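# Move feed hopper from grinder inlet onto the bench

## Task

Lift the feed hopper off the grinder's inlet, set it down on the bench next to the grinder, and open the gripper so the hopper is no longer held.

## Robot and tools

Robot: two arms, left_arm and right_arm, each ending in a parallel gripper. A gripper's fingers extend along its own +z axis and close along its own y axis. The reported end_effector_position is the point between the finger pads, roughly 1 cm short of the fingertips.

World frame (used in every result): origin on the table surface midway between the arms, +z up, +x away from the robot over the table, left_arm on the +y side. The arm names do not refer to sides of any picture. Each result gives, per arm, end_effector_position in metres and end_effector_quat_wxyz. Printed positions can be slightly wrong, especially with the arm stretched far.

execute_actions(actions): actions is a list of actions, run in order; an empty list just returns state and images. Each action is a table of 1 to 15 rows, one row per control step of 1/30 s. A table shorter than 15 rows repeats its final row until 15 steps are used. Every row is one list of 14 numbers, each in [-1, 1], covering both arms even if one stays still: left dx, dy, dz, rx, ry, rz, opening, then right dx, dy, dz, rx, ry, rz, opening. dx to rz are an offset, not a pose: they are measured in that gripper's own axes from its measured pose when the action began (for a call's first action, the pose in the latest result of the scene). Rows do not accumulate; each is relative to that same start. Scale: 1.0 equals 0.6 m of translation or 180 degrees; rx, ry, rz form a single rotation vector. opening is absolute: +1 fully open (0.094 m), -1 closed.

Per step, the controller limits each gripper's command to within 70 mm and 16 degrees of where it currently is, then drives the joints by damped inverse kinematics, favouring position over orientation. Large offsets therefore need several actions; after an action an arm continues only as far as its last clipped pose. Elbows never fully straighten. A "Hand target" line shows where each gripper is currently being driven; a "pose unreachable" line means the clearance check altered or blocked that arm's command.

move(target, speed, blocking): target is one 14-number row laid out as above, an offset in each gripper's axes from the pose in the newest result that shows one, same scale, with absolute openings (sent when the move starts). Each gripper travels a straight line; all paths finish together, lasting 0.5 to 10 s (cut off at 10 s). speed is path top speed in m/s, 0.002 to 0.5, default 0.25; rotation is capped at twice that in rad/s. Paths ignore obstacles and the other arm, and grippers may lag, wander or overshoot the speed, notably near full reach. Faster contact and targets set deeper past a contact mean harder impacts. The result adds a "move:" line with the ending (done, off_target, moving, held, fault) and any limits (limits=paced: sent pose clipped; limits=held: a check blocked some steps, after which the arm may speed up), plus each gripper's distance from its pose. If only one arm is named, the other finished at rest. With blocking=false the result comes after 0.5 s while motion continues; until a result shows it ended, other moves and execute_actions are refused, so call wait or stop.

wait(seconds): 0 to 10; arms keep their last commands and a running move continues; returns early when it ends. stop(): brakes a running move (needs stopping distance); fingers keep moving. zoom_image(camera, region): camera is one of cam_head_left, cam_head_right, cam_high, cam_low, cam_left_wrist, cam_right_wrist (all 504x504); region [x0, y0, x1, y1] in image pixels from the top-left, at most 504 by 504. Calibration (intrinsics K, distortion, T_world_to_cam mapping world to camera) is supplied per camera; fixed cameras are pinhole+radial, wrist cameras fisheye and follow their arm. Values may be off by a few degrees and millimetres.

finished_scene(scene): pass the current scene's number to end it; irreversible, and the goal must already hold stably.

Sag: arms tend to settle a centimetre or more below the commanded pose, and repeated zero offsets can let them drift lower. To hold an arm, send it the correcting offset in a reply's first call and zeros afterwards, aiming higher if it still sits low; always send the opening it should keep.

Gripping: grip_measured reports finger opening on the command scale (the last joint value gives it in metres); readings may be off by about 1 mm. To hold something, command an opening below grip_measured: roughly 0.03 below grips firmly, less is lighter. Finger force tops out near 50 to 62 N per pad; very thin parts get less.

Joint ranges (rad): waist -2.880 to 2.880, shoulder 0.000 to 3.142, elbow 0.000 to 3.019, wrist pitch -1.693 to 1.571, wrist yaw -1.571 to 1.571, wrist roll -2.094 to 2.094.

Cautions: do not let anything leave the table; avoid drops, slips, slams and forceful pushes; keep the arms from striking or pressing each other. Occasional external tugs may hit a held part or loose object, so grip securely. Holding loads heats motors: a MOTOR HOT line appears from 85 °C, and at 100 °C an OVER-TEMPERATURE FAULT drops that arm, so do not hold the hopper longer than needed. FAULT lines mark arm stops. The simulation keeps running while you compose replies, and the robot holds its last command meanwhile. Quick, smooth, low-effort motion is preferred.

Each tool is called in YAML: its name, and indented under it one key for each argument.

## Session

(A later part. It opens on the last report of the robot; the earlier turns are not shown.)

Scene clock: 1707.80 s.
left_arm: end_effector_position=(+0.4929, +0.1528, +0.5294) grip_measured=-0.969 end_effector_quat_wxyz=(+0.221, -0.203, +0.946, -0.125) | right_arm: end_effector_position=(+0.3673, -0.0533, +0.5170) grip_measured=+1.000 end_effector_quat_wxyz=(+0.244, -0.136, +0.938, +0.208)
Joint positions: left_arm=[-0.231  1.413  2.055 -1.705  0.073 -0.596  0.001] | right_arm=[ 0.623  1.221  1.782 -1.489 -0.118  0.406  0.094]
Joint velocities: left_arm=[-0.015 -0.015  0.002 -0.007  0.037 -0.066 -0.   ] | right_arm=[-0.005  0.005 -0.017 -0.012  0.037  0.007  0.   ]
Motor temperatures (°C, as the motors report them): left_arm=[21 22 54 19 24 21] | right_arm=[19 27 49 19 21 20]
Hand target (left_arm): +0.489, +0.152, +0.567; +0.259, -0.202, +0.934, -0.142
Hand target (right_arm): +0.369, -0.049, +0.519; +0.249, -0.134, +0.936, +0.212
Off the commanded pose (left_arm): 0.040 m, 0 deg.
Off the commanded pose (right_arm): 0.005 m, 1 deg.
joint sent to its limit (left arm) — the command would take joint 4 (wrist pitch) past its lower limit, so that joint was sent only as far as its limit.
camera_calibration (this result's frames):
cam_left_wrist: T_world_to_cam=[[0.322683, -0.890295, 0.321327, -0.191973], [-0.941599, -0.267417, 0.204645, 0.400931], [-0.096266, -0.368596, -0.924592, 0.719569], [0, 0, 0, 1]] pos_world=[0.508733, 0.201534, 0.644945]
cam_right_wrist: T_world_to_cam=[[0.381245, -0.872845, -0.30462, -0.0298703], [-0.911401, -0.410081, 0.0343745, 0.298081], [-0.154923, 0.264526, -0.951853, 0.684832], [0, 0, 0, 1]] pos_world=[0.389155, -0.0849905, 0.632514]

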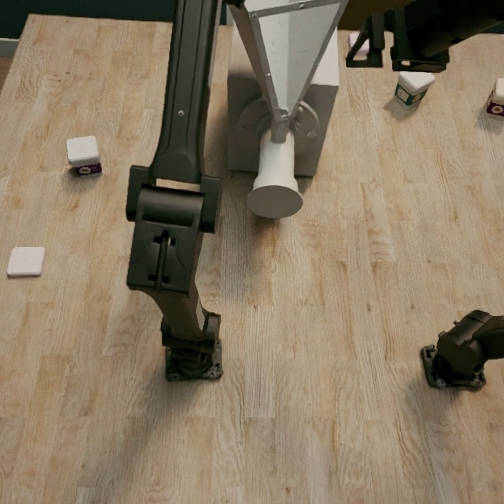

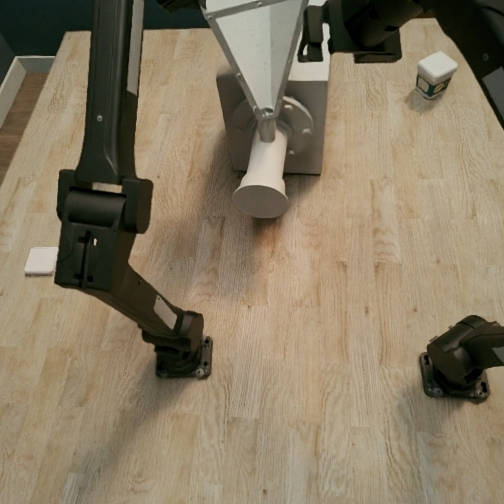

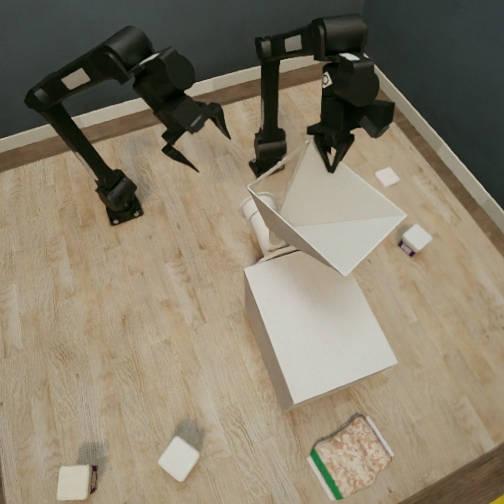

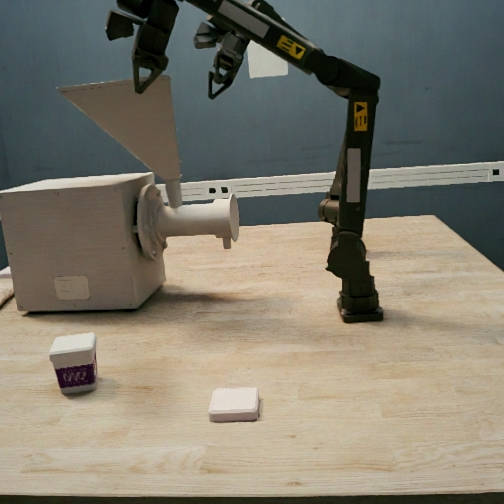

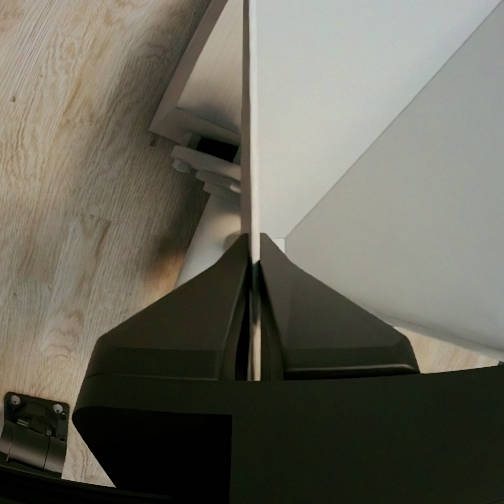

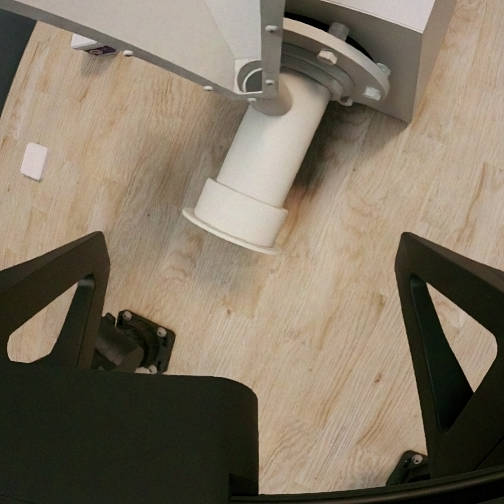

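execute_actions:
  actions:
    - [[-0.023,-0.0235,-0.058,0,0,0,-1,0,0,0,0.0122,-0.0634,-0.0184,1]]
    - [[-0.023,-0.0235,-0.058,0,0,0,-1,0,0,0,0.0122,-0.0634,-0.0184,1]]
    - [[-0.023,-0.0235,-0.058,0,0,0,-1,0,0,0,0.0122,-0.0634,-0.0184,1]]
    - [[-0.023,-0.0235,-0.058,0,0,0,-1,0,0,0,0.0122,-0.0634,-0.0184,1]]
    - [[-0.023,-0.0235,-0.058,0,0,0,-1,0,0,0,0.0122,-0.0634,-0.0184,1]]

Scene clock: 1723.77 s.
left_arm: end_effector_position=(+0.4928, +0.1527, +0.5294) grip_measured=-0.969 end_effector_quat_wxyz=(+0.221, -0.203, +0.946, -0.124) | right_arm: end_effector_position=(+0.3690, -0.0636, +0.4951) grip_measured=+1.000 end_effector_quat_wxyz=(+0.671, -0.116, +0.724, +0.105)
Joint positions: left_arm=[-0.233  1.413  2.055 -1.705  0.07  -0.596  0.001] | right_arm=[ 0.88   0.831  0.986 -0.247  0.595  0.048  0.094]
Joint velocities: left_arm=[ 0.005 -0.005 -0.017 -0.007  0.022  0.022 -0.   ] | right_arm=[-0.005 -0.005  0.002  0.022  0.066 -0.066  0.   ]
Motor temperatures (°C, as the motors report them): left_arm=[21 23 52 19 23 21] | right_arm=[19 26 48 19 21 20]
Hand target (left_arm): +0.489, +0.152, +0.567; +0.260, -0.201, +0.934, -0.140
Hand target (right_arm): +0.367, -0.061, +0.500; +0.677, -0.120, +0.718, +0.107
Off the commanded pose (left_arm): 0.040 m, 0 deg.
Off the commanded pose (right_arm): 0.006 m, 1 deg.
joint sent to its limit (left arm) — the command would take joint 4 (wrist pitch) past its lower limit, so that joint was sent only as far as its limit.
camera_calibration (this result's frames):
cam_left_wrist: T_world_to_cam=[[0.322663, -0.891197, 0.318835, -0.190582], [-0.941655, -0.268157, 0.203416, 0.401688], [-0.0957856, -0.365868, -0.925725, 0.719441], [0, 0, 0, 1]] pos_world=[0.508657, 0.20109, 0.645059]
cam_right_wrist: T_world_to_cam=[[0.308932, -0.95043, 0.0352675, -0.192714], [-0.600164, -0.223578, -0.767995, 0.590406], [0.73781, 0.216092, -0.639485, 0.17982], [0, 0, 0, 1]] pos_world=[0.281202, -0.090017, 0.575217]

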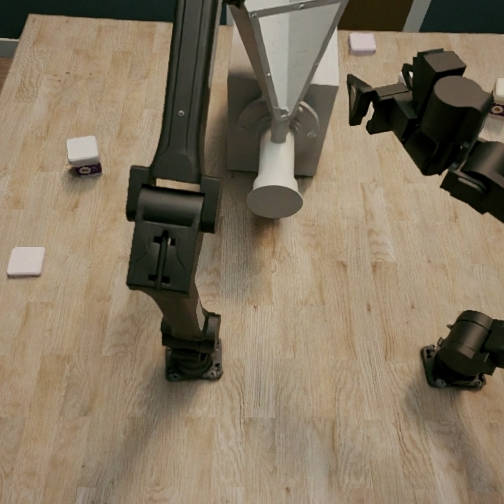

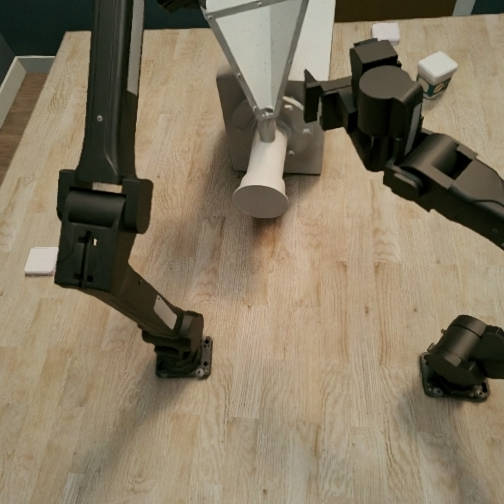

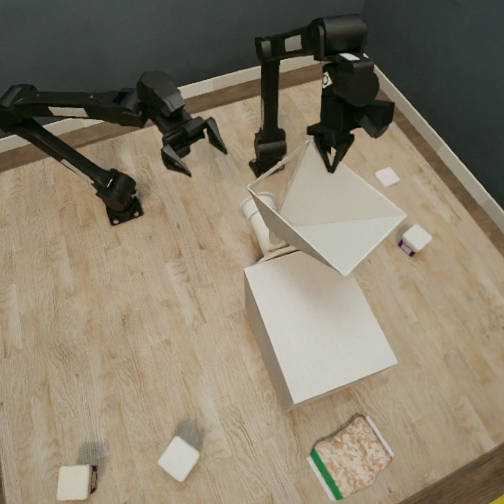

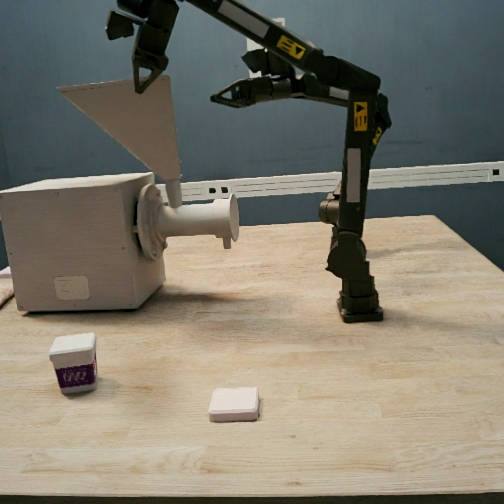

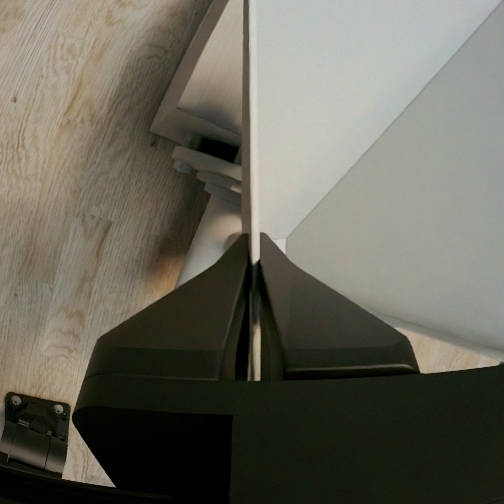

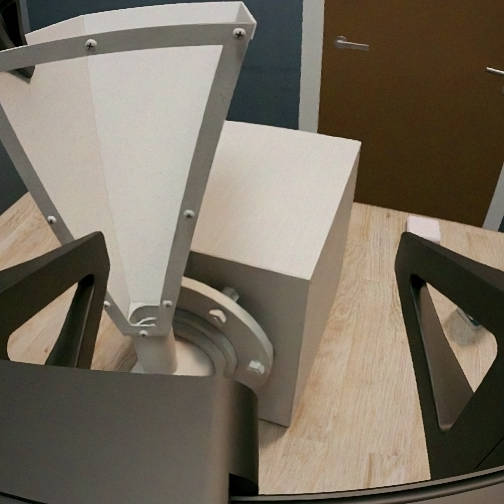

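execute_actions:
  actions:
    - [[-0.023,-0.0235,-0.058,0,0,0,-1,0.05,0.0357,0.019,-0.007,-0.011,0,1]]
    - [[-0.023,-0.0235,-0.058,0,0,0,-1,0.05,0.0357,0.012,-0.007,-0.011,0,1]]
    - [[-0.023,-0.0235,-0.058,0,0,0,-1,0.05,0.0357,0.008,0,0,0,1]]

Scene clock: 1736.67 s.
left_arm: end_effector_position=(+0.4928, +0.1527, +0.5294) grip_measured=-0.969 end_effector_quat_wxyz=(+0.221, -0.203, +0.946, -0.123) | right_arm: end_effector_position=(+0.3723, +0.0006, +0.3808) grip_measured=+1.000 end_effector_quat_wxyz=(+0.676, -0.137, +0.717, +0.107)
Joint positions: left_arm=[-0.233  1.413  2.055 -1.705  0.069 -0.596  0.001] | right_arm=[0.982 0.998 0.767 0.149 0.666 0.018 0.094]
Joint velocities: left_arm=[-0.005  0.005 -0.022  0.007  0.007 -0.051 -0.001] | right_arm=[-0.015 -0.005  0.007  0.007 -0.051  0.022  0.   ]
Motor temperatures (°C, as the motors report them): left_arm=[21 23 52 19 23 20] | right_arm=[19 25 48 19 21 20]
Hand target (left_arm): +0.489, +0.152, +0.567; +0.260, -0.201, +0.934, -0.140
Hand target (right_arm): +0.371, +0.002, +0.388; +0.681, -0.131, +0.711, +0.114
Off the commanded pose (left_arm): 0.040 m, 0 deg.
Off the commanded pose (right_arm): 0.007 m, 1 deg.
joint sent to its limit (left arm) — the command would take joint 4 (wrist pitch) past its lower limit, so that joint was sent only as far as its limit.
camera_calibration (this result's frames):
cam_left_wrist: T_world_to_cam=[[0.322621, -0.891411, 0.318282, -0.190268], [-0.941679, -0.268281, 0.203142, 0.401847], [-0.0956937, -0.365257, -0.925975, 0.719412], [0, 0, 0, 1]] pos_world=[0.508639, 0.200971, 0.645085]
cam_right_wrist: T_world_to_cam=[[0.339326, -0.938504, 0.063783, -0.150815], [-0.576274, -0.260993, -0.774462, 0.51259], [0.743482, 0.226039, -0.629397, 0.0844514], [0, 0, 0, 1]] pos_world=[0.283779, -0.0268472, 0.459754]

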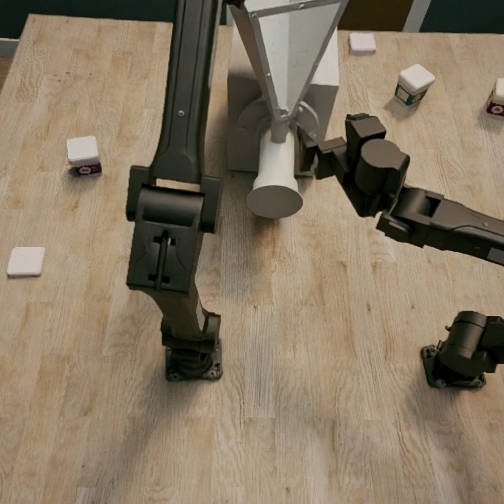

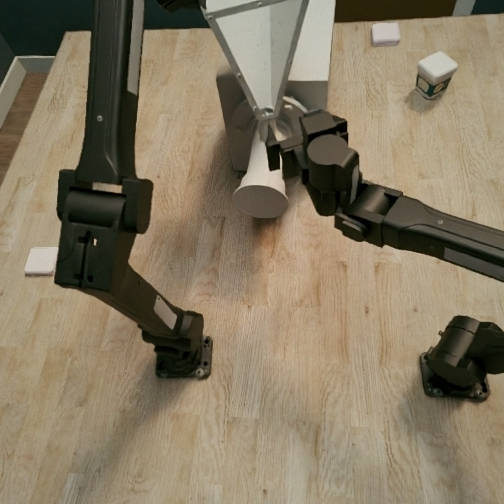

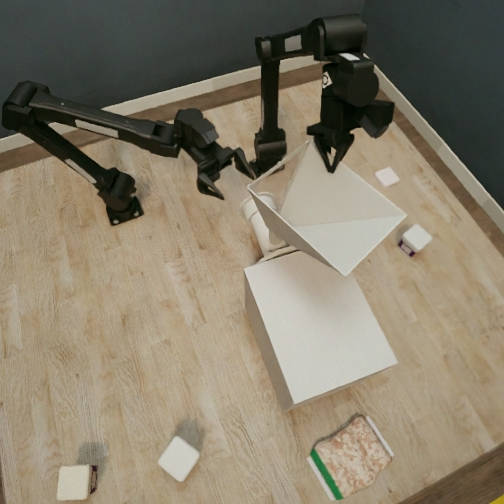

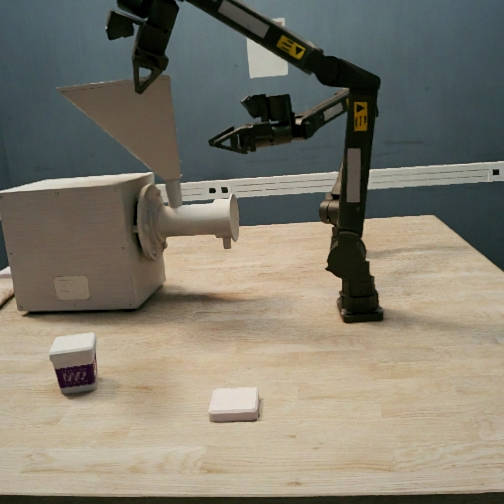

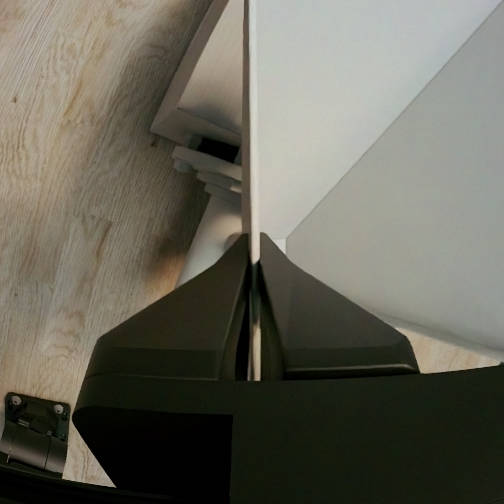

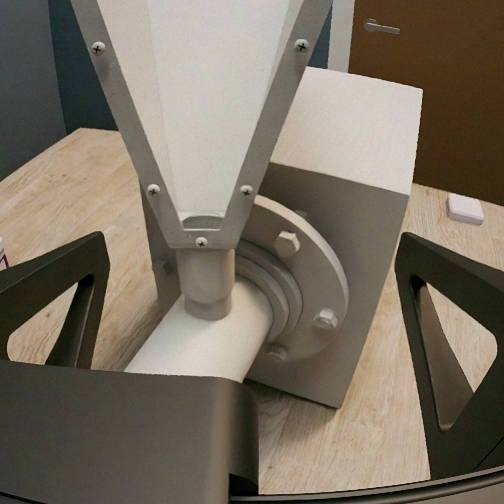

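execute_actions:
  actions:
    - [[-0.023,-0.0235,-0.058,0,0,0,-1,0.033,0.02,0,0,-0.012,0,1]]
    - [[-0.023,-0.0235,-0.058,0,0,0,-1,0.033,0.02,0,0,-0.012,0,1]]

zoom_image:
  camera: "cam_low"
  region: [100, 100, 300, 260]

Scene clock: 1752.90 s.
left_arm: end_effector_position=(+0.4929, +0.1527, +0.5294) grip_measured=-0.969 end_effector_quat_wxyz=(+0.221, -0.203, +0.946, -0.123) | right_arm: end_effector_position=(+0.3677, +0.0162, +0.3339) grip_measured=+1.000 end_effector_quat_wxyz=(+0.695, -0.132, +0.699, +0.104)
Joint positions: left_arm=[-0.233  1.413  2.055 -1.705  0.069 -0.596  0.001] | right_arm=[ 1.023  1.101  0.664  0.421  0.719 -0.026  0.094]
Joint velocities: left_arm=[-0.005 -0.015  0.017 -0.007  0.037 -0.095 -0.   ] | right_arm=[-0.005  0.015 -0.012  0.002 -0.037 -0.022  0.   ]
Motor temperatures (°C, as the motors report them): left_arm=[21 23 51 19 22 20] | right_arm=[19 25 48 19 21 20]
Hand target (left_arm): +0.489, +0.152, +0.567; +0.260, -0.201, +0.934, -0.139
Hand target (right_arm): +0.365, +0.019, +0.337; +0.699, -0.132, +0.695, +0.108
Off the commanded pose (left_arm): 0.040 m, 0 deg.
Off the commanded pose (right_arm): 0.005 m, 1 deg.
joint sent to its limit (left arm) — the command would take joint 4 (wrist pitch) past its lower limit, so that joint was sent only as far as its limit.
camera_calibration (this result's frames):
cam_left_wrist: T_world_to_cam=[[0.322769, -0.891455, 0.318005, -0.190134], [-0.941639, -0.268523, 0.203005, 0.401967], [-0.0955781, -0.36497, -0.9261, 0.719399], [0, 0, 0, 1]] pos_world=[0.508636, 0.201, 0.645098]
cam_right_wrist: T_world_to_cam=[[0.326477, -0.942741, 0.0682086, -0.128278], [-0.538601, -0.244851, -0.806199, 0.474151], [0.776738, 0.226468, -0.587699, 0.0286486], [0, 0, 0, 1]] pos_world=[0.275006, -0.0113253, 0.407846]

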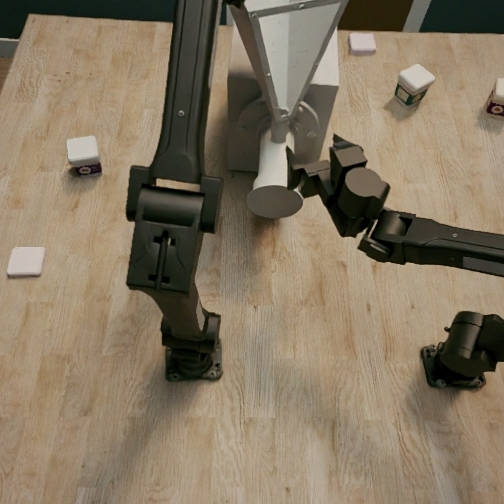

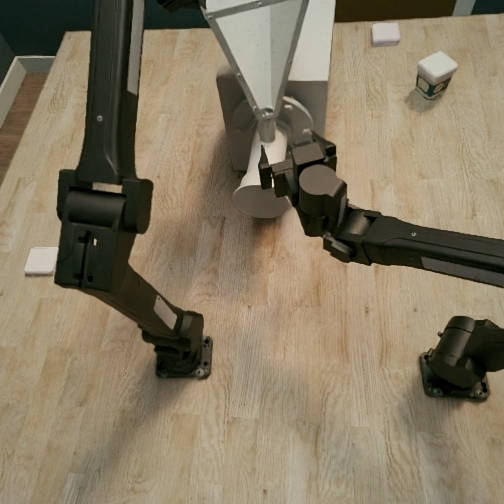

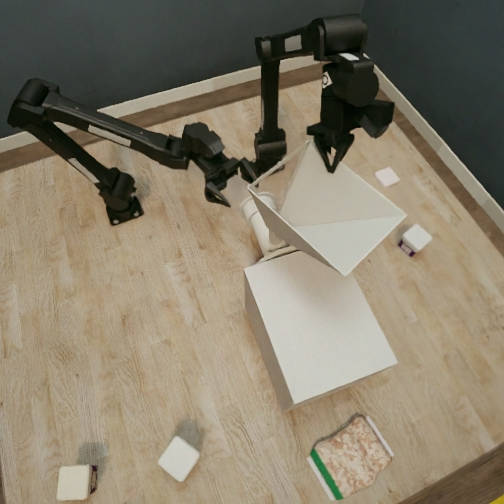

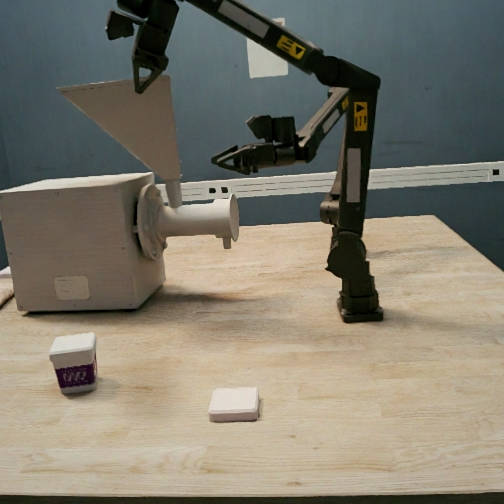

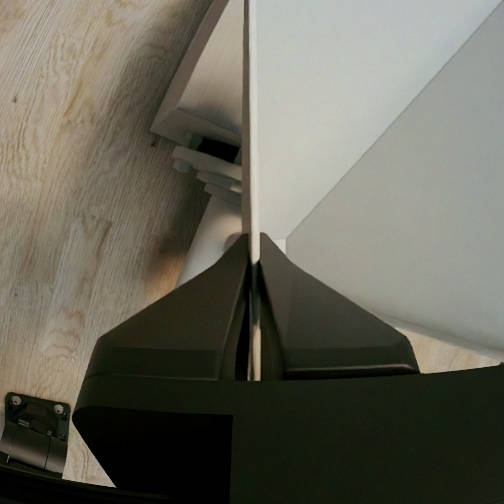

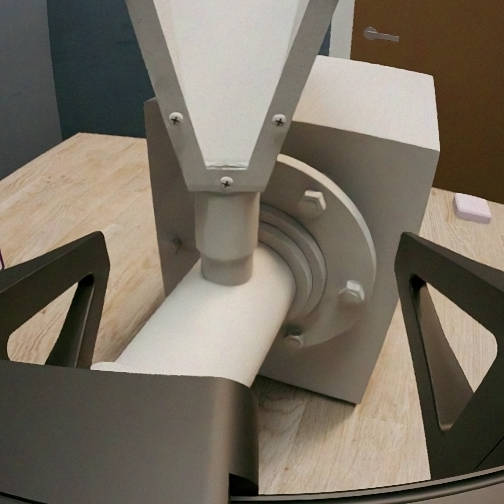

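Region (100, 100, 300, 260) of cam_low's 504x504 image, scaled by 2.520, with more detail than that image has; it fills the top 403 rows of this view, and the rest is white.

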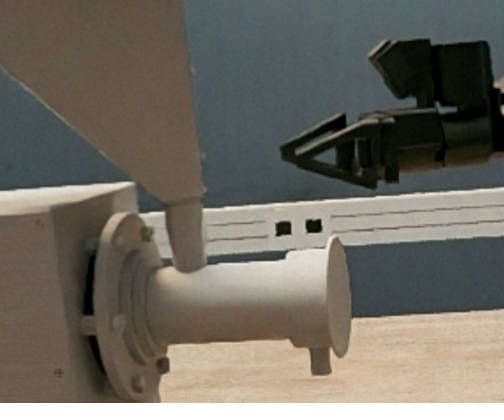

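execute_actions:
  actions:
    - [[-0.023,-0.0235,-0.058,0,0,0,-1,0.023,0.008,0.013,0,0.042,0.006,1]]
    - [[-0.023,-0.0235,-0.058,0,0,0,-1,0.026,0.008,0.008,0,0.042,0.006,1]]

zoom_image:
  camera: "cam_low"
  region: [100, 100, 300, 260]

Scene clock: 1819.67 s.
left_arm: end_effector_position=(+0.4929, +0.1527, +0.5294) grip_measured=-0.970 end_effector_quat_wxyz=(+0.221, -0.203, +0.946, -0.123) | right_arm: end_effector_position=(+0.3600, +0.0108, +0.2675) grip_measured=+1.000 end_effector_quat_wxyz=(+0.585, -0.149, +0.793, +0.081)
Joint positions: left_arm=[-0.233  1.413  2.055 -1.705  0.069 -0.596  0.001] | right_arm=[ 1.023  1.1    0.696 -0.     0.689  0.217  0.094]
Joint velocities: left_arm=[ 0.005  0.005  0.002  0.002 -0.022 -0.007  0.001] | right_arm=[-0.005 -0.005 -0.017 -0.002  0.007 -0.007  0.   ]
Motor temperatures (°C, as the motors report them): left_arm=[21 23 51 19 21 20] | right_arm=[19 24 47 19 20 20]
Hand target (left_arm): +0.489, +0.152, +0.567; +0.260, -0.201, +0.934, -0.140
Hand target (right_arm): +0.365, +0.018, +0.278; +0.585, -0.147, +0.793, +0.085
Off the commanded pose (left_arm): 0.040 m, 0 deg.
Off the commanded pose (right_arm): 0.014 m, 0 deg.
joint sent to its limit (left arm) — the command would take joint 4 (wrist pitch) past its lower limit, so that joint was sent only as far as its limit.
camera_calibration (this result's frames):
cam_left_wrist: T_world_to_cam=[[0.322769, -0.891455, 0.318005, -0.190134], [-0.941639, -0.268523, 0.203005, 0.401967], [-0.0955781, -0.36497, -0.9261, 0.719399], [0, 0, 0, 1]] pos_world=[0.508636, 0.201, 0.645098]
cam_right_wrist: T_world_to_cam=[[0.338074, -0.93803, 0.0761973, -0.132754], [-0.736963, -0.314221, -0.598457, 0.431789], [0.585313, 0.146168, -0.797524, 0.122813], [0, 0, 0, 1]] pos_world=[0.291209, -0.00680128, 0.366468]

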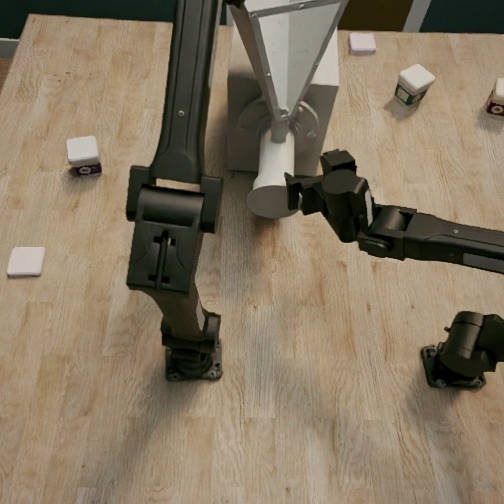

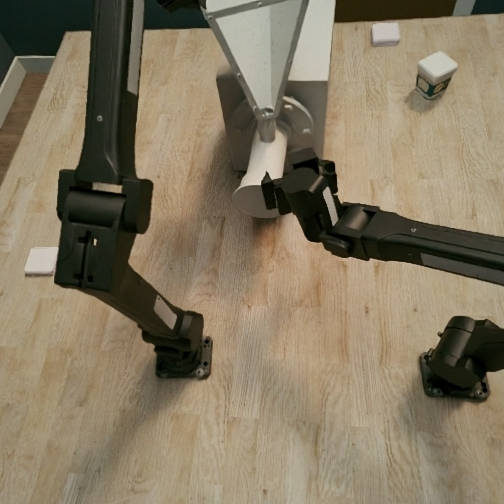

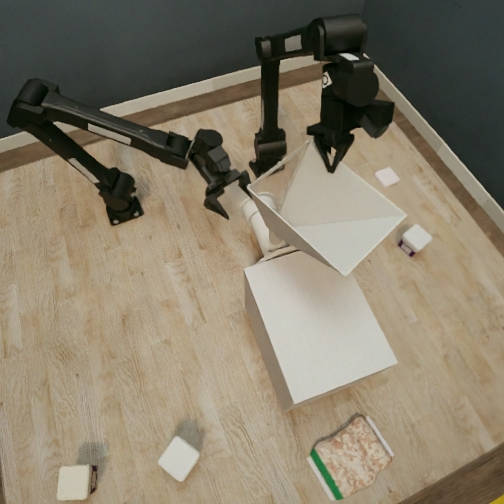

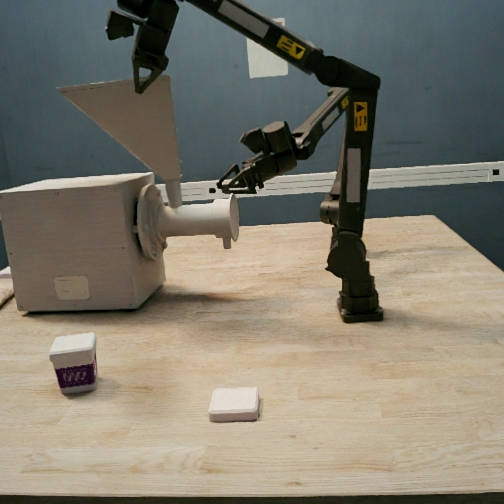

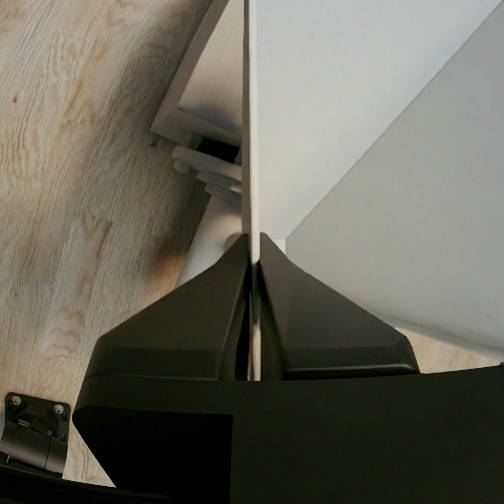

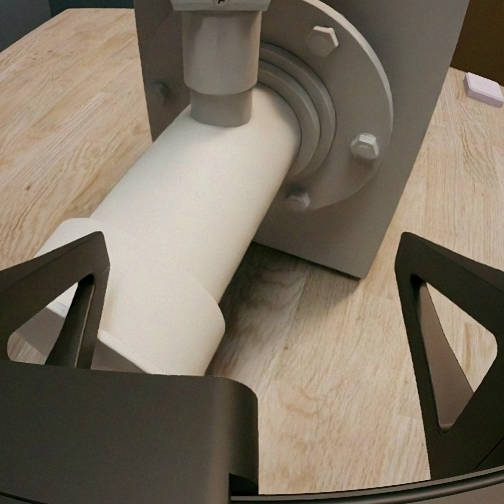

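Region (100, 100, 300, 260) of cam_low's 504x504 image, scaled by 2.520, with more detail than that image has; it fills the top 403 rows of this view, and the rest is white.

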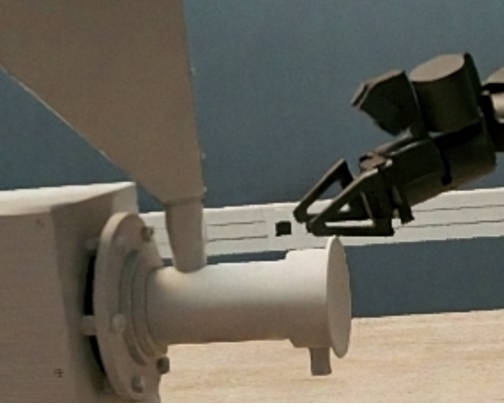

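execute_actions:
  actions:
    - [[-0.023,-0.0235,-0.058,0,0,0,-1,-0.068,-0.003,-0.02,0,0,0,1]]
    - [[-0.023,-0.0235,-0.058,0,0,0,-1,-0.015,0.017,0.0,0,0,0,1]]

zoom_image:
  camera: "cam_low"
  region: [100, 100, 300, 260]

Scene clock: 1831.30 s.
left_arm: end_effector_position=(+0.4928, +0.1527, +0.5293) grip_measured=-0.970 end_effector_quat_wxyz=(+0.221, -0.203, +0.946, -0.123) | right_arm: end_effector_position=(+0.3526, +0.0017, +0.2798) grip_measured=+1.000 end_effector_quat_wxyz=(+0.571, -0.160, +0.803, +0.062)
Joint positions: left_arm=[-0.234  1.413  2.055 -1.705  0.068 -0.596  0.001] | right_arm=[ 1.032  1.054  0.73  -0.139  0.703  0.223  0.094]
Joint velocities: left_arm=[-0.005 -0.005 -0.007 -0.032 -0.066 -0.051  0.001] | right_arm=[-0.005  0.015 -0.007 -0.002 -0.037 -0.007  0.   ]
Motor temperatures (°C, as the motors report them): left_arm=[21 23 51 19 21 20] | right_arm=[19 24 48 19 20 20]
Hand target (left_arm): +0.489, +0.152, +0.567; +0.260, -0.201, +0.934, -0.139
Hand target (right_arm): +0.353, +0.012, +0.294; +0.575, -0.156, +0.800, +0.071
Off the commanded pose (left_arm): 0.040 m, 0 deg.
Off the commanded pose (right_arm): 0.017 m, 1 deg.
joint sent to its limit (left arm) — the command would take joint 4 (wrist pitch) past its lower limit, so that joint was sent only as far as its limit.
camera_calibration (this result's frames):
cam_left_wrist: T_world_to_cam=[[0.322727, -0.891668, 0.317451, -0.18982], [-0.941663, -0.268646, 0.20273, 0.402127], [-0.095486, -0.364359, -0.92635, 0.719369], [0, 0, 0, 1]] pos_world=[0.508618, 0.200882, 0.645123]
cam_right_wrist: T_world_to_cam=[[0.334579, -0.935437, 0.114086, -0.149078], [-0.754029, -0.338357, -0.562987, 0.426946], [0.56524, 0.102339, -0.818554, 0.151266], [0, 0, 0, 1]] pos_world=[0.286307, -0.0104734, 0.381193]

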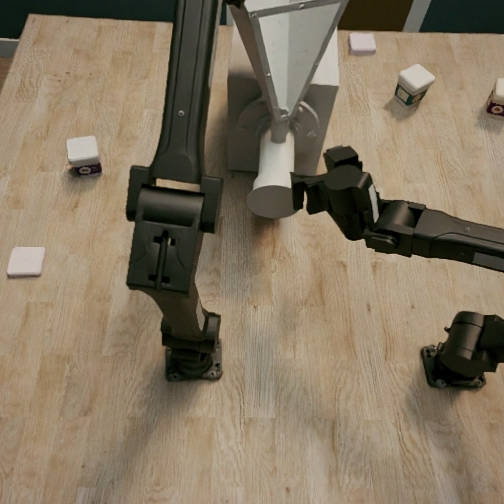

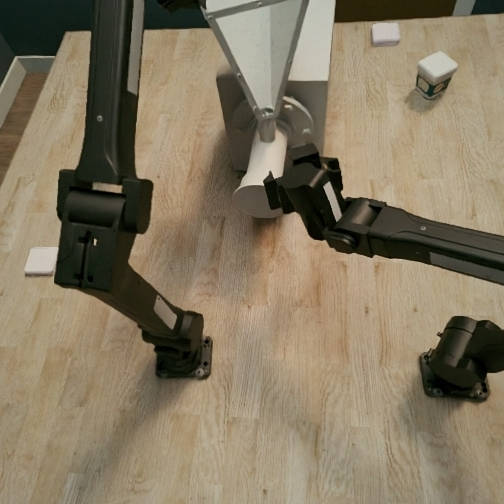

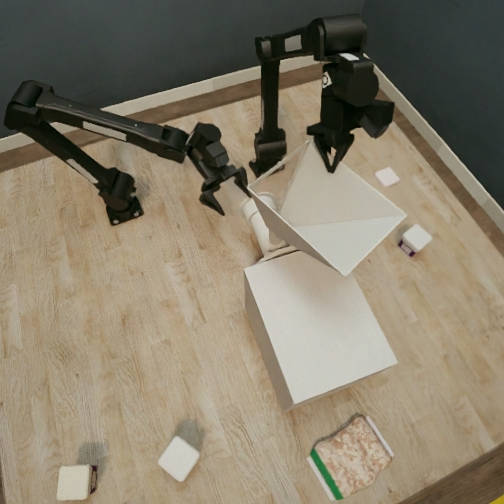

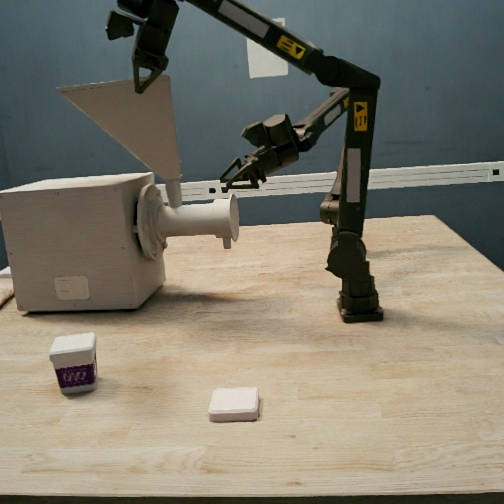

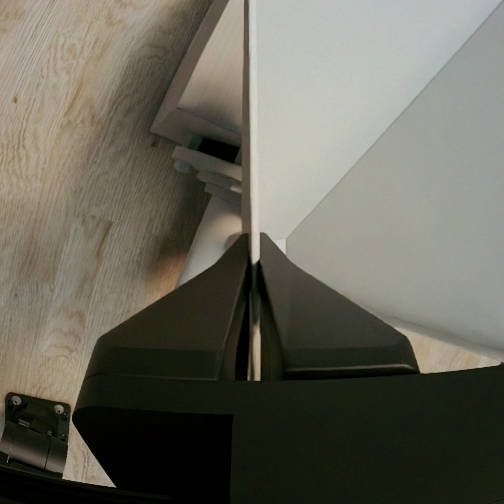

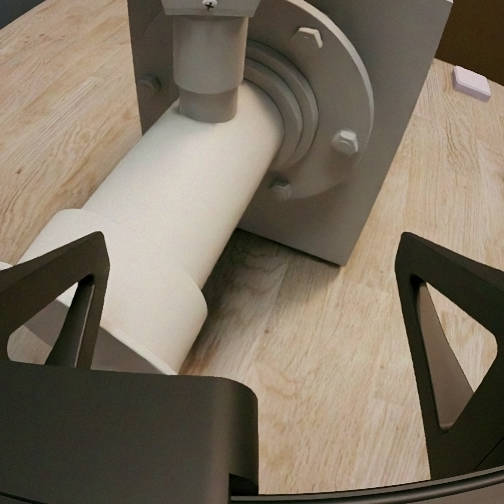

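Region (100, 100, 300, 260) of cam_low's 504x504 image, scaled by 2.520, with more detail than that image has; it fills the top 403 rows of this view, and the rest is white.

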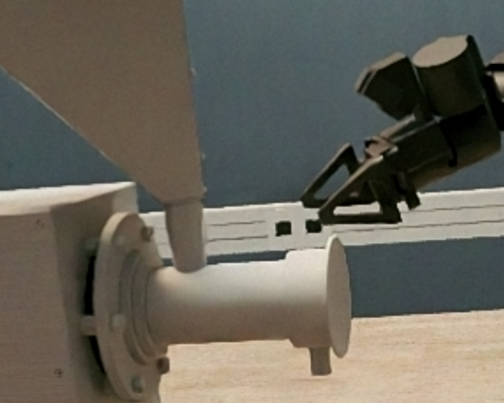

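move:
  target: [-0.023,-0.0235,-0.058,0,0,0,-1,-0.0767,0.023,0.034,0,-0.028,0.028,1]
  speed: 0.08

zoom_image:
  camera: "cam_low"
  region: [100, 100, 300, 260]

Scene clock: 1847.00 s.
left_arm: end_effector_position=(+0.4928, +0.1531, +0.5292) grip_measured=-0.970 end_effector_quat_wxyz=(+0.222, -0.203, +0.946, -0.121) | right_arm: end_effector_position=(+0.3681, +0.0187, +0.2891) grip_measured=+1.000 end_effector_quat_wxyz=(+0.588, -0.140, +0.792, +0.079)
Joint positions: left_arm=[-0.234  1.413  2.055 -1.705  0.064 -0.596  0.001] | right_arm=[ 1.021  1.113  0.761 -0.045  0.703  0.224  0.094]
Joint velocities: left_arm=[-0.015 -0.005  0.007 -0.022  0.007 -0.022 -0.001] | right_arm=[-0.005  0.015 -0.012  0.017  0.022  0.022  0.   ]
Motor temperatures (°C, as the motors report them): left_arm=[21 23 50 19 21 20] | right_arm=[19 24 49 19 20 19]
Hand target (left_arm): +0.489, +0.152, +0.567; +0.260, -0.201, +0.934, -0.139
Hand target (right_arm): +0.379, +0.027, +0.315; +0.602, -0.122, +0.783, +0.094
Off the commanded pose (left_arm): 0.040 m, 0 deg.
Off the commanded pose (right_arm): 0.030 m, 3 deg.
joint sent to its limit (left arm) — the command would take joint 4 (wrist pitch) past its lower limit, so that joint was sent only as far as its limit.
move: off_target (left_arm, right_arm)
camera_calibration (this result's frames):
cam_left_wrist: T_world_to_cam=[[0.323533, -0.892372, 0.314641, -0.188158], [-0.941435, -0.270193, 0.201731, 0.402877], [-0.0950057, -0.361481, -0.927526, 0.719286], [0, 0, 0, 1]] pos_world=[0.508495, 0.200956, 0.645086]
cam_right_wrist: T_world_to_cam=[[0.320702, -0.944606, 0.0697777, -0.121325], [-0.738595, -0.295519, -0.605925, 0.45556], [0.592982, 0.142784, -0.792455, 0.12984], [0, 0, 0, 1]] pos_world=[0.29839, 0.00148343, 0.387393]

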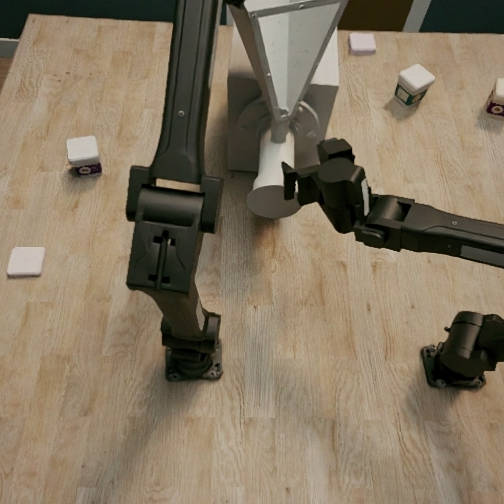

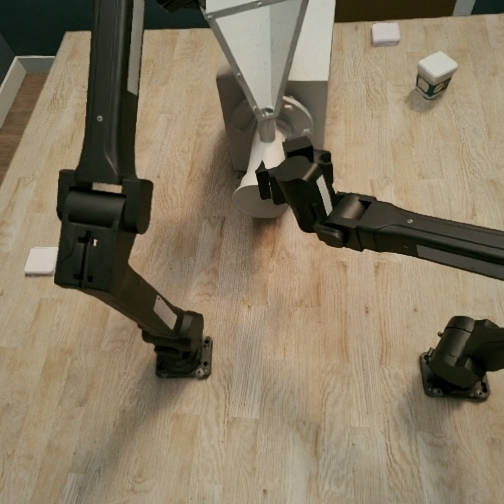

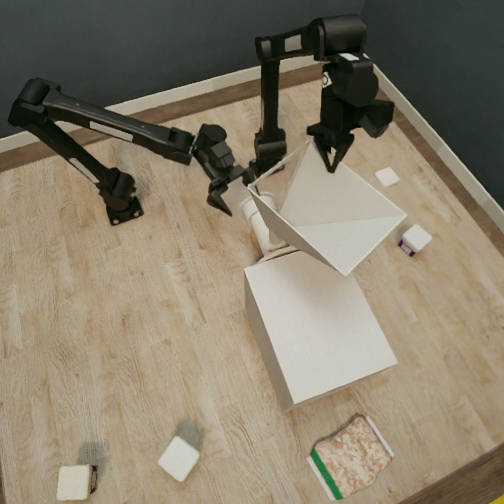

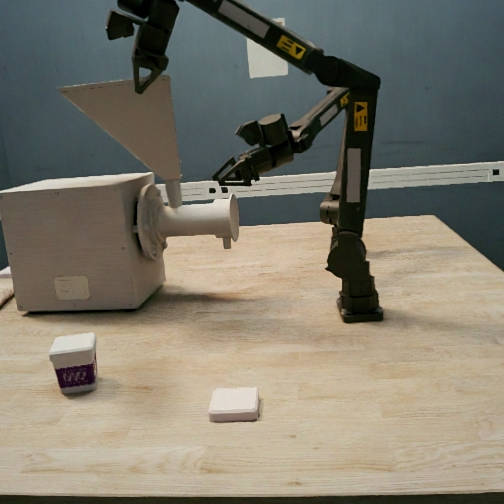

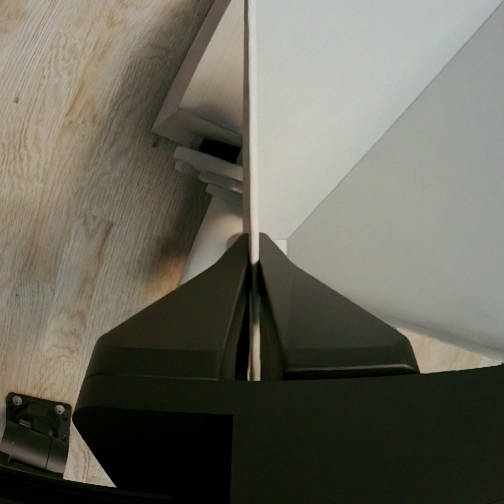

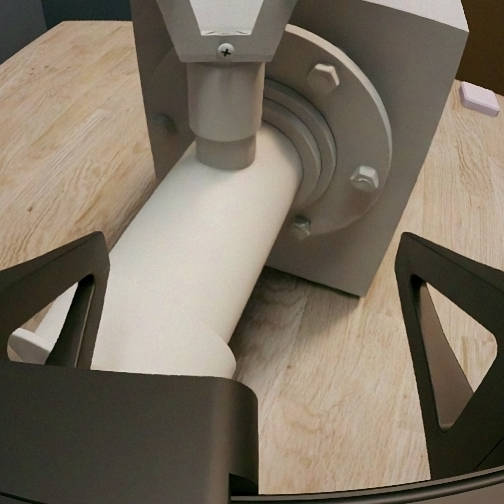

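Region (100, 100, 300, 260) of cam_low's 504x504 image, scaled by 2.520, with more detail than that image has; it fills the top 403 rows of this view, and the rest is white.

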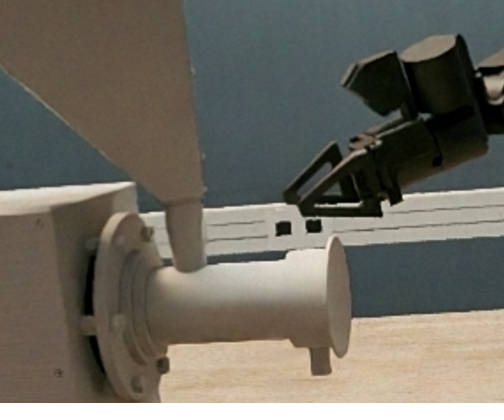

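move:
  target: [-0.023,-0.0235,-0.058,0,0,0,-1,-0.048,0.0285,0.108,0,-0.017,0.01,1]
  speed: 0.05

zoom_image:
  camera: "cam_low"
  region: [100, 100, 300, 260]

Scene clock: 1869.47 s.
left_arm: end_effector_position=(+0.4927, +0.1533, +0.5291) grip_measured=-0.971 end_effector_quat_wxyz=(+0.222, -0.203, +0.946, -0.120) | right_arm: end_effector_position=(+0.4171, +0.0469, +0.2749) grip_measured=+1.000 end_effector_quat_wxyz=(+0.594, -0.135, +0.788, +0.083)
Joint positions: left_arm=[-0.235  1.413  2.054 -1.705  0.062 -0.596  0.001] | right_arm=[0.949 1.276 0.833 0.087 0.64  0.189 0.094]
Joint velocities: left_arm=[ 0.005  0.005 -0.002  0.012 -0.022  0.037 -0.001] | right_arm=[-0.005  0.015 -0.012 -0.002 -0.007  0.066  0.   ]
Motor temperatures (°C, as the motors report them): left_arm=[21 23 50 19 21 20] | right_arm=[19 24 51 19 20 19]
Hand target (left_arm): +0.489, +0.152, +0.567; +0.261, -0.201, +0.934, -0.137
Hand target (right_arm): +0.429, +0.056, +0.297; +0.608, -0.125, +0.779, +0.092
Off the commanded pose (left_arm): 0.040 m, 0 deg.
Off the commanded pose (right_arm): 0.027 m, 2 deg.
joint sent to its limit (left arm) — the command would take joint 4 (wrist pitch) past its lower limit, so that joint was sent only as far as its limit.
move: off_target (left_arm, right_arm)
camera_calibration (this result's frames):
cam_left_wrist: T_world_to_cam=[[0.323896, -0.892922, 0.312702, -0.187062], [-0.941364, -0.27116, 0.200764, 0.403428], [-0.0944744, -0.359393, -0.928392, 0.719177], [0, 0, 0, 1]] pos_world=[0.508305, 0.200829, 0.645179]
cam_right_wrist: T_world_to_cam=[[0.316912, -0.946605, 0.0592146, -0.104863], [-0.732222, -0.283866, -0.619089, 0.491907], [0.602841, 0.152838, -0.783085, 0.0783831], [0, 0, 0, 1]] pos_world=[0.346165, 0.0283923, 0.372124]

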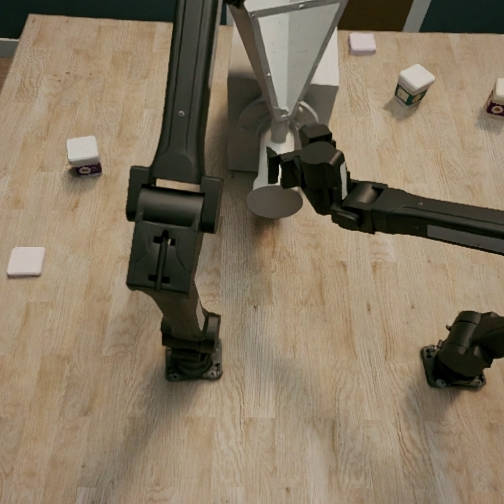

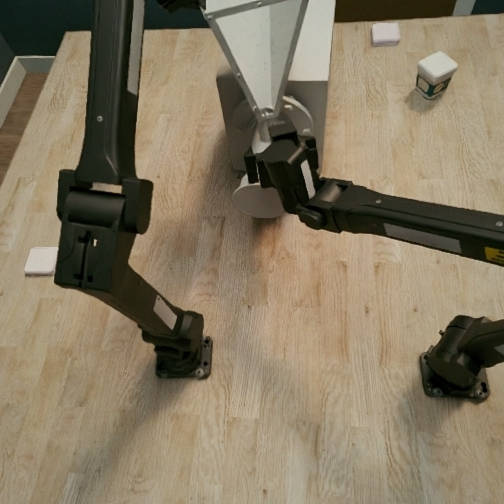

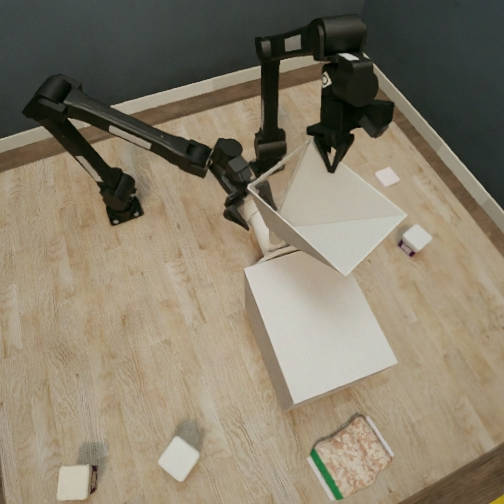

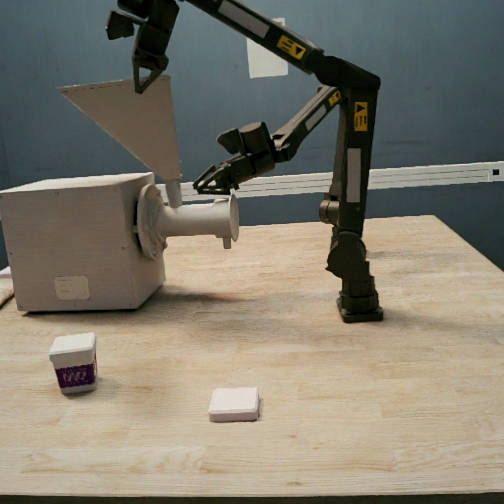

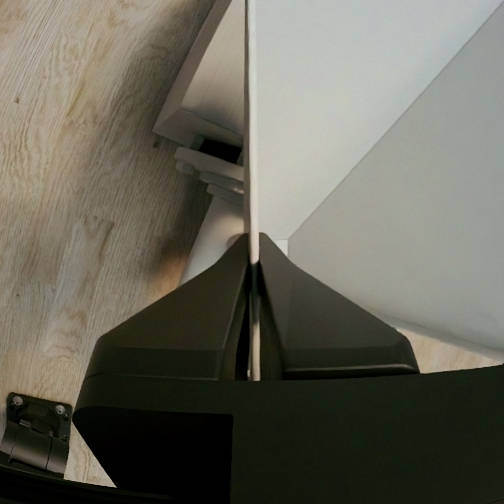

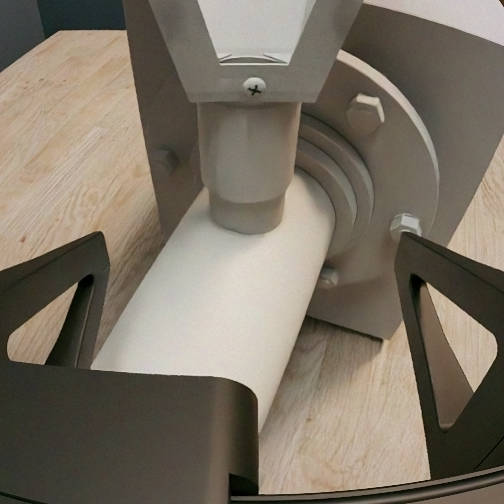

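Region (100, 100, 300, 260) of cam_low's 504x504 image, scaled by 2.520, with more detail than that image has; it fills the top 403 rows of this view, and the rest is white.

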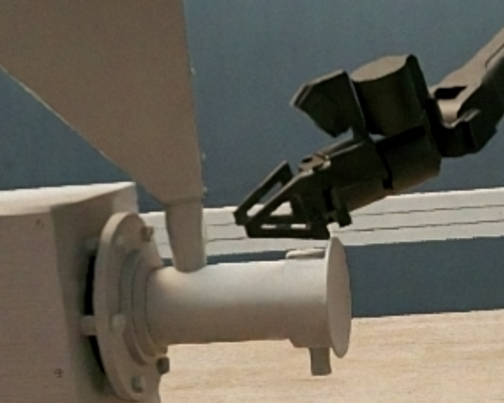

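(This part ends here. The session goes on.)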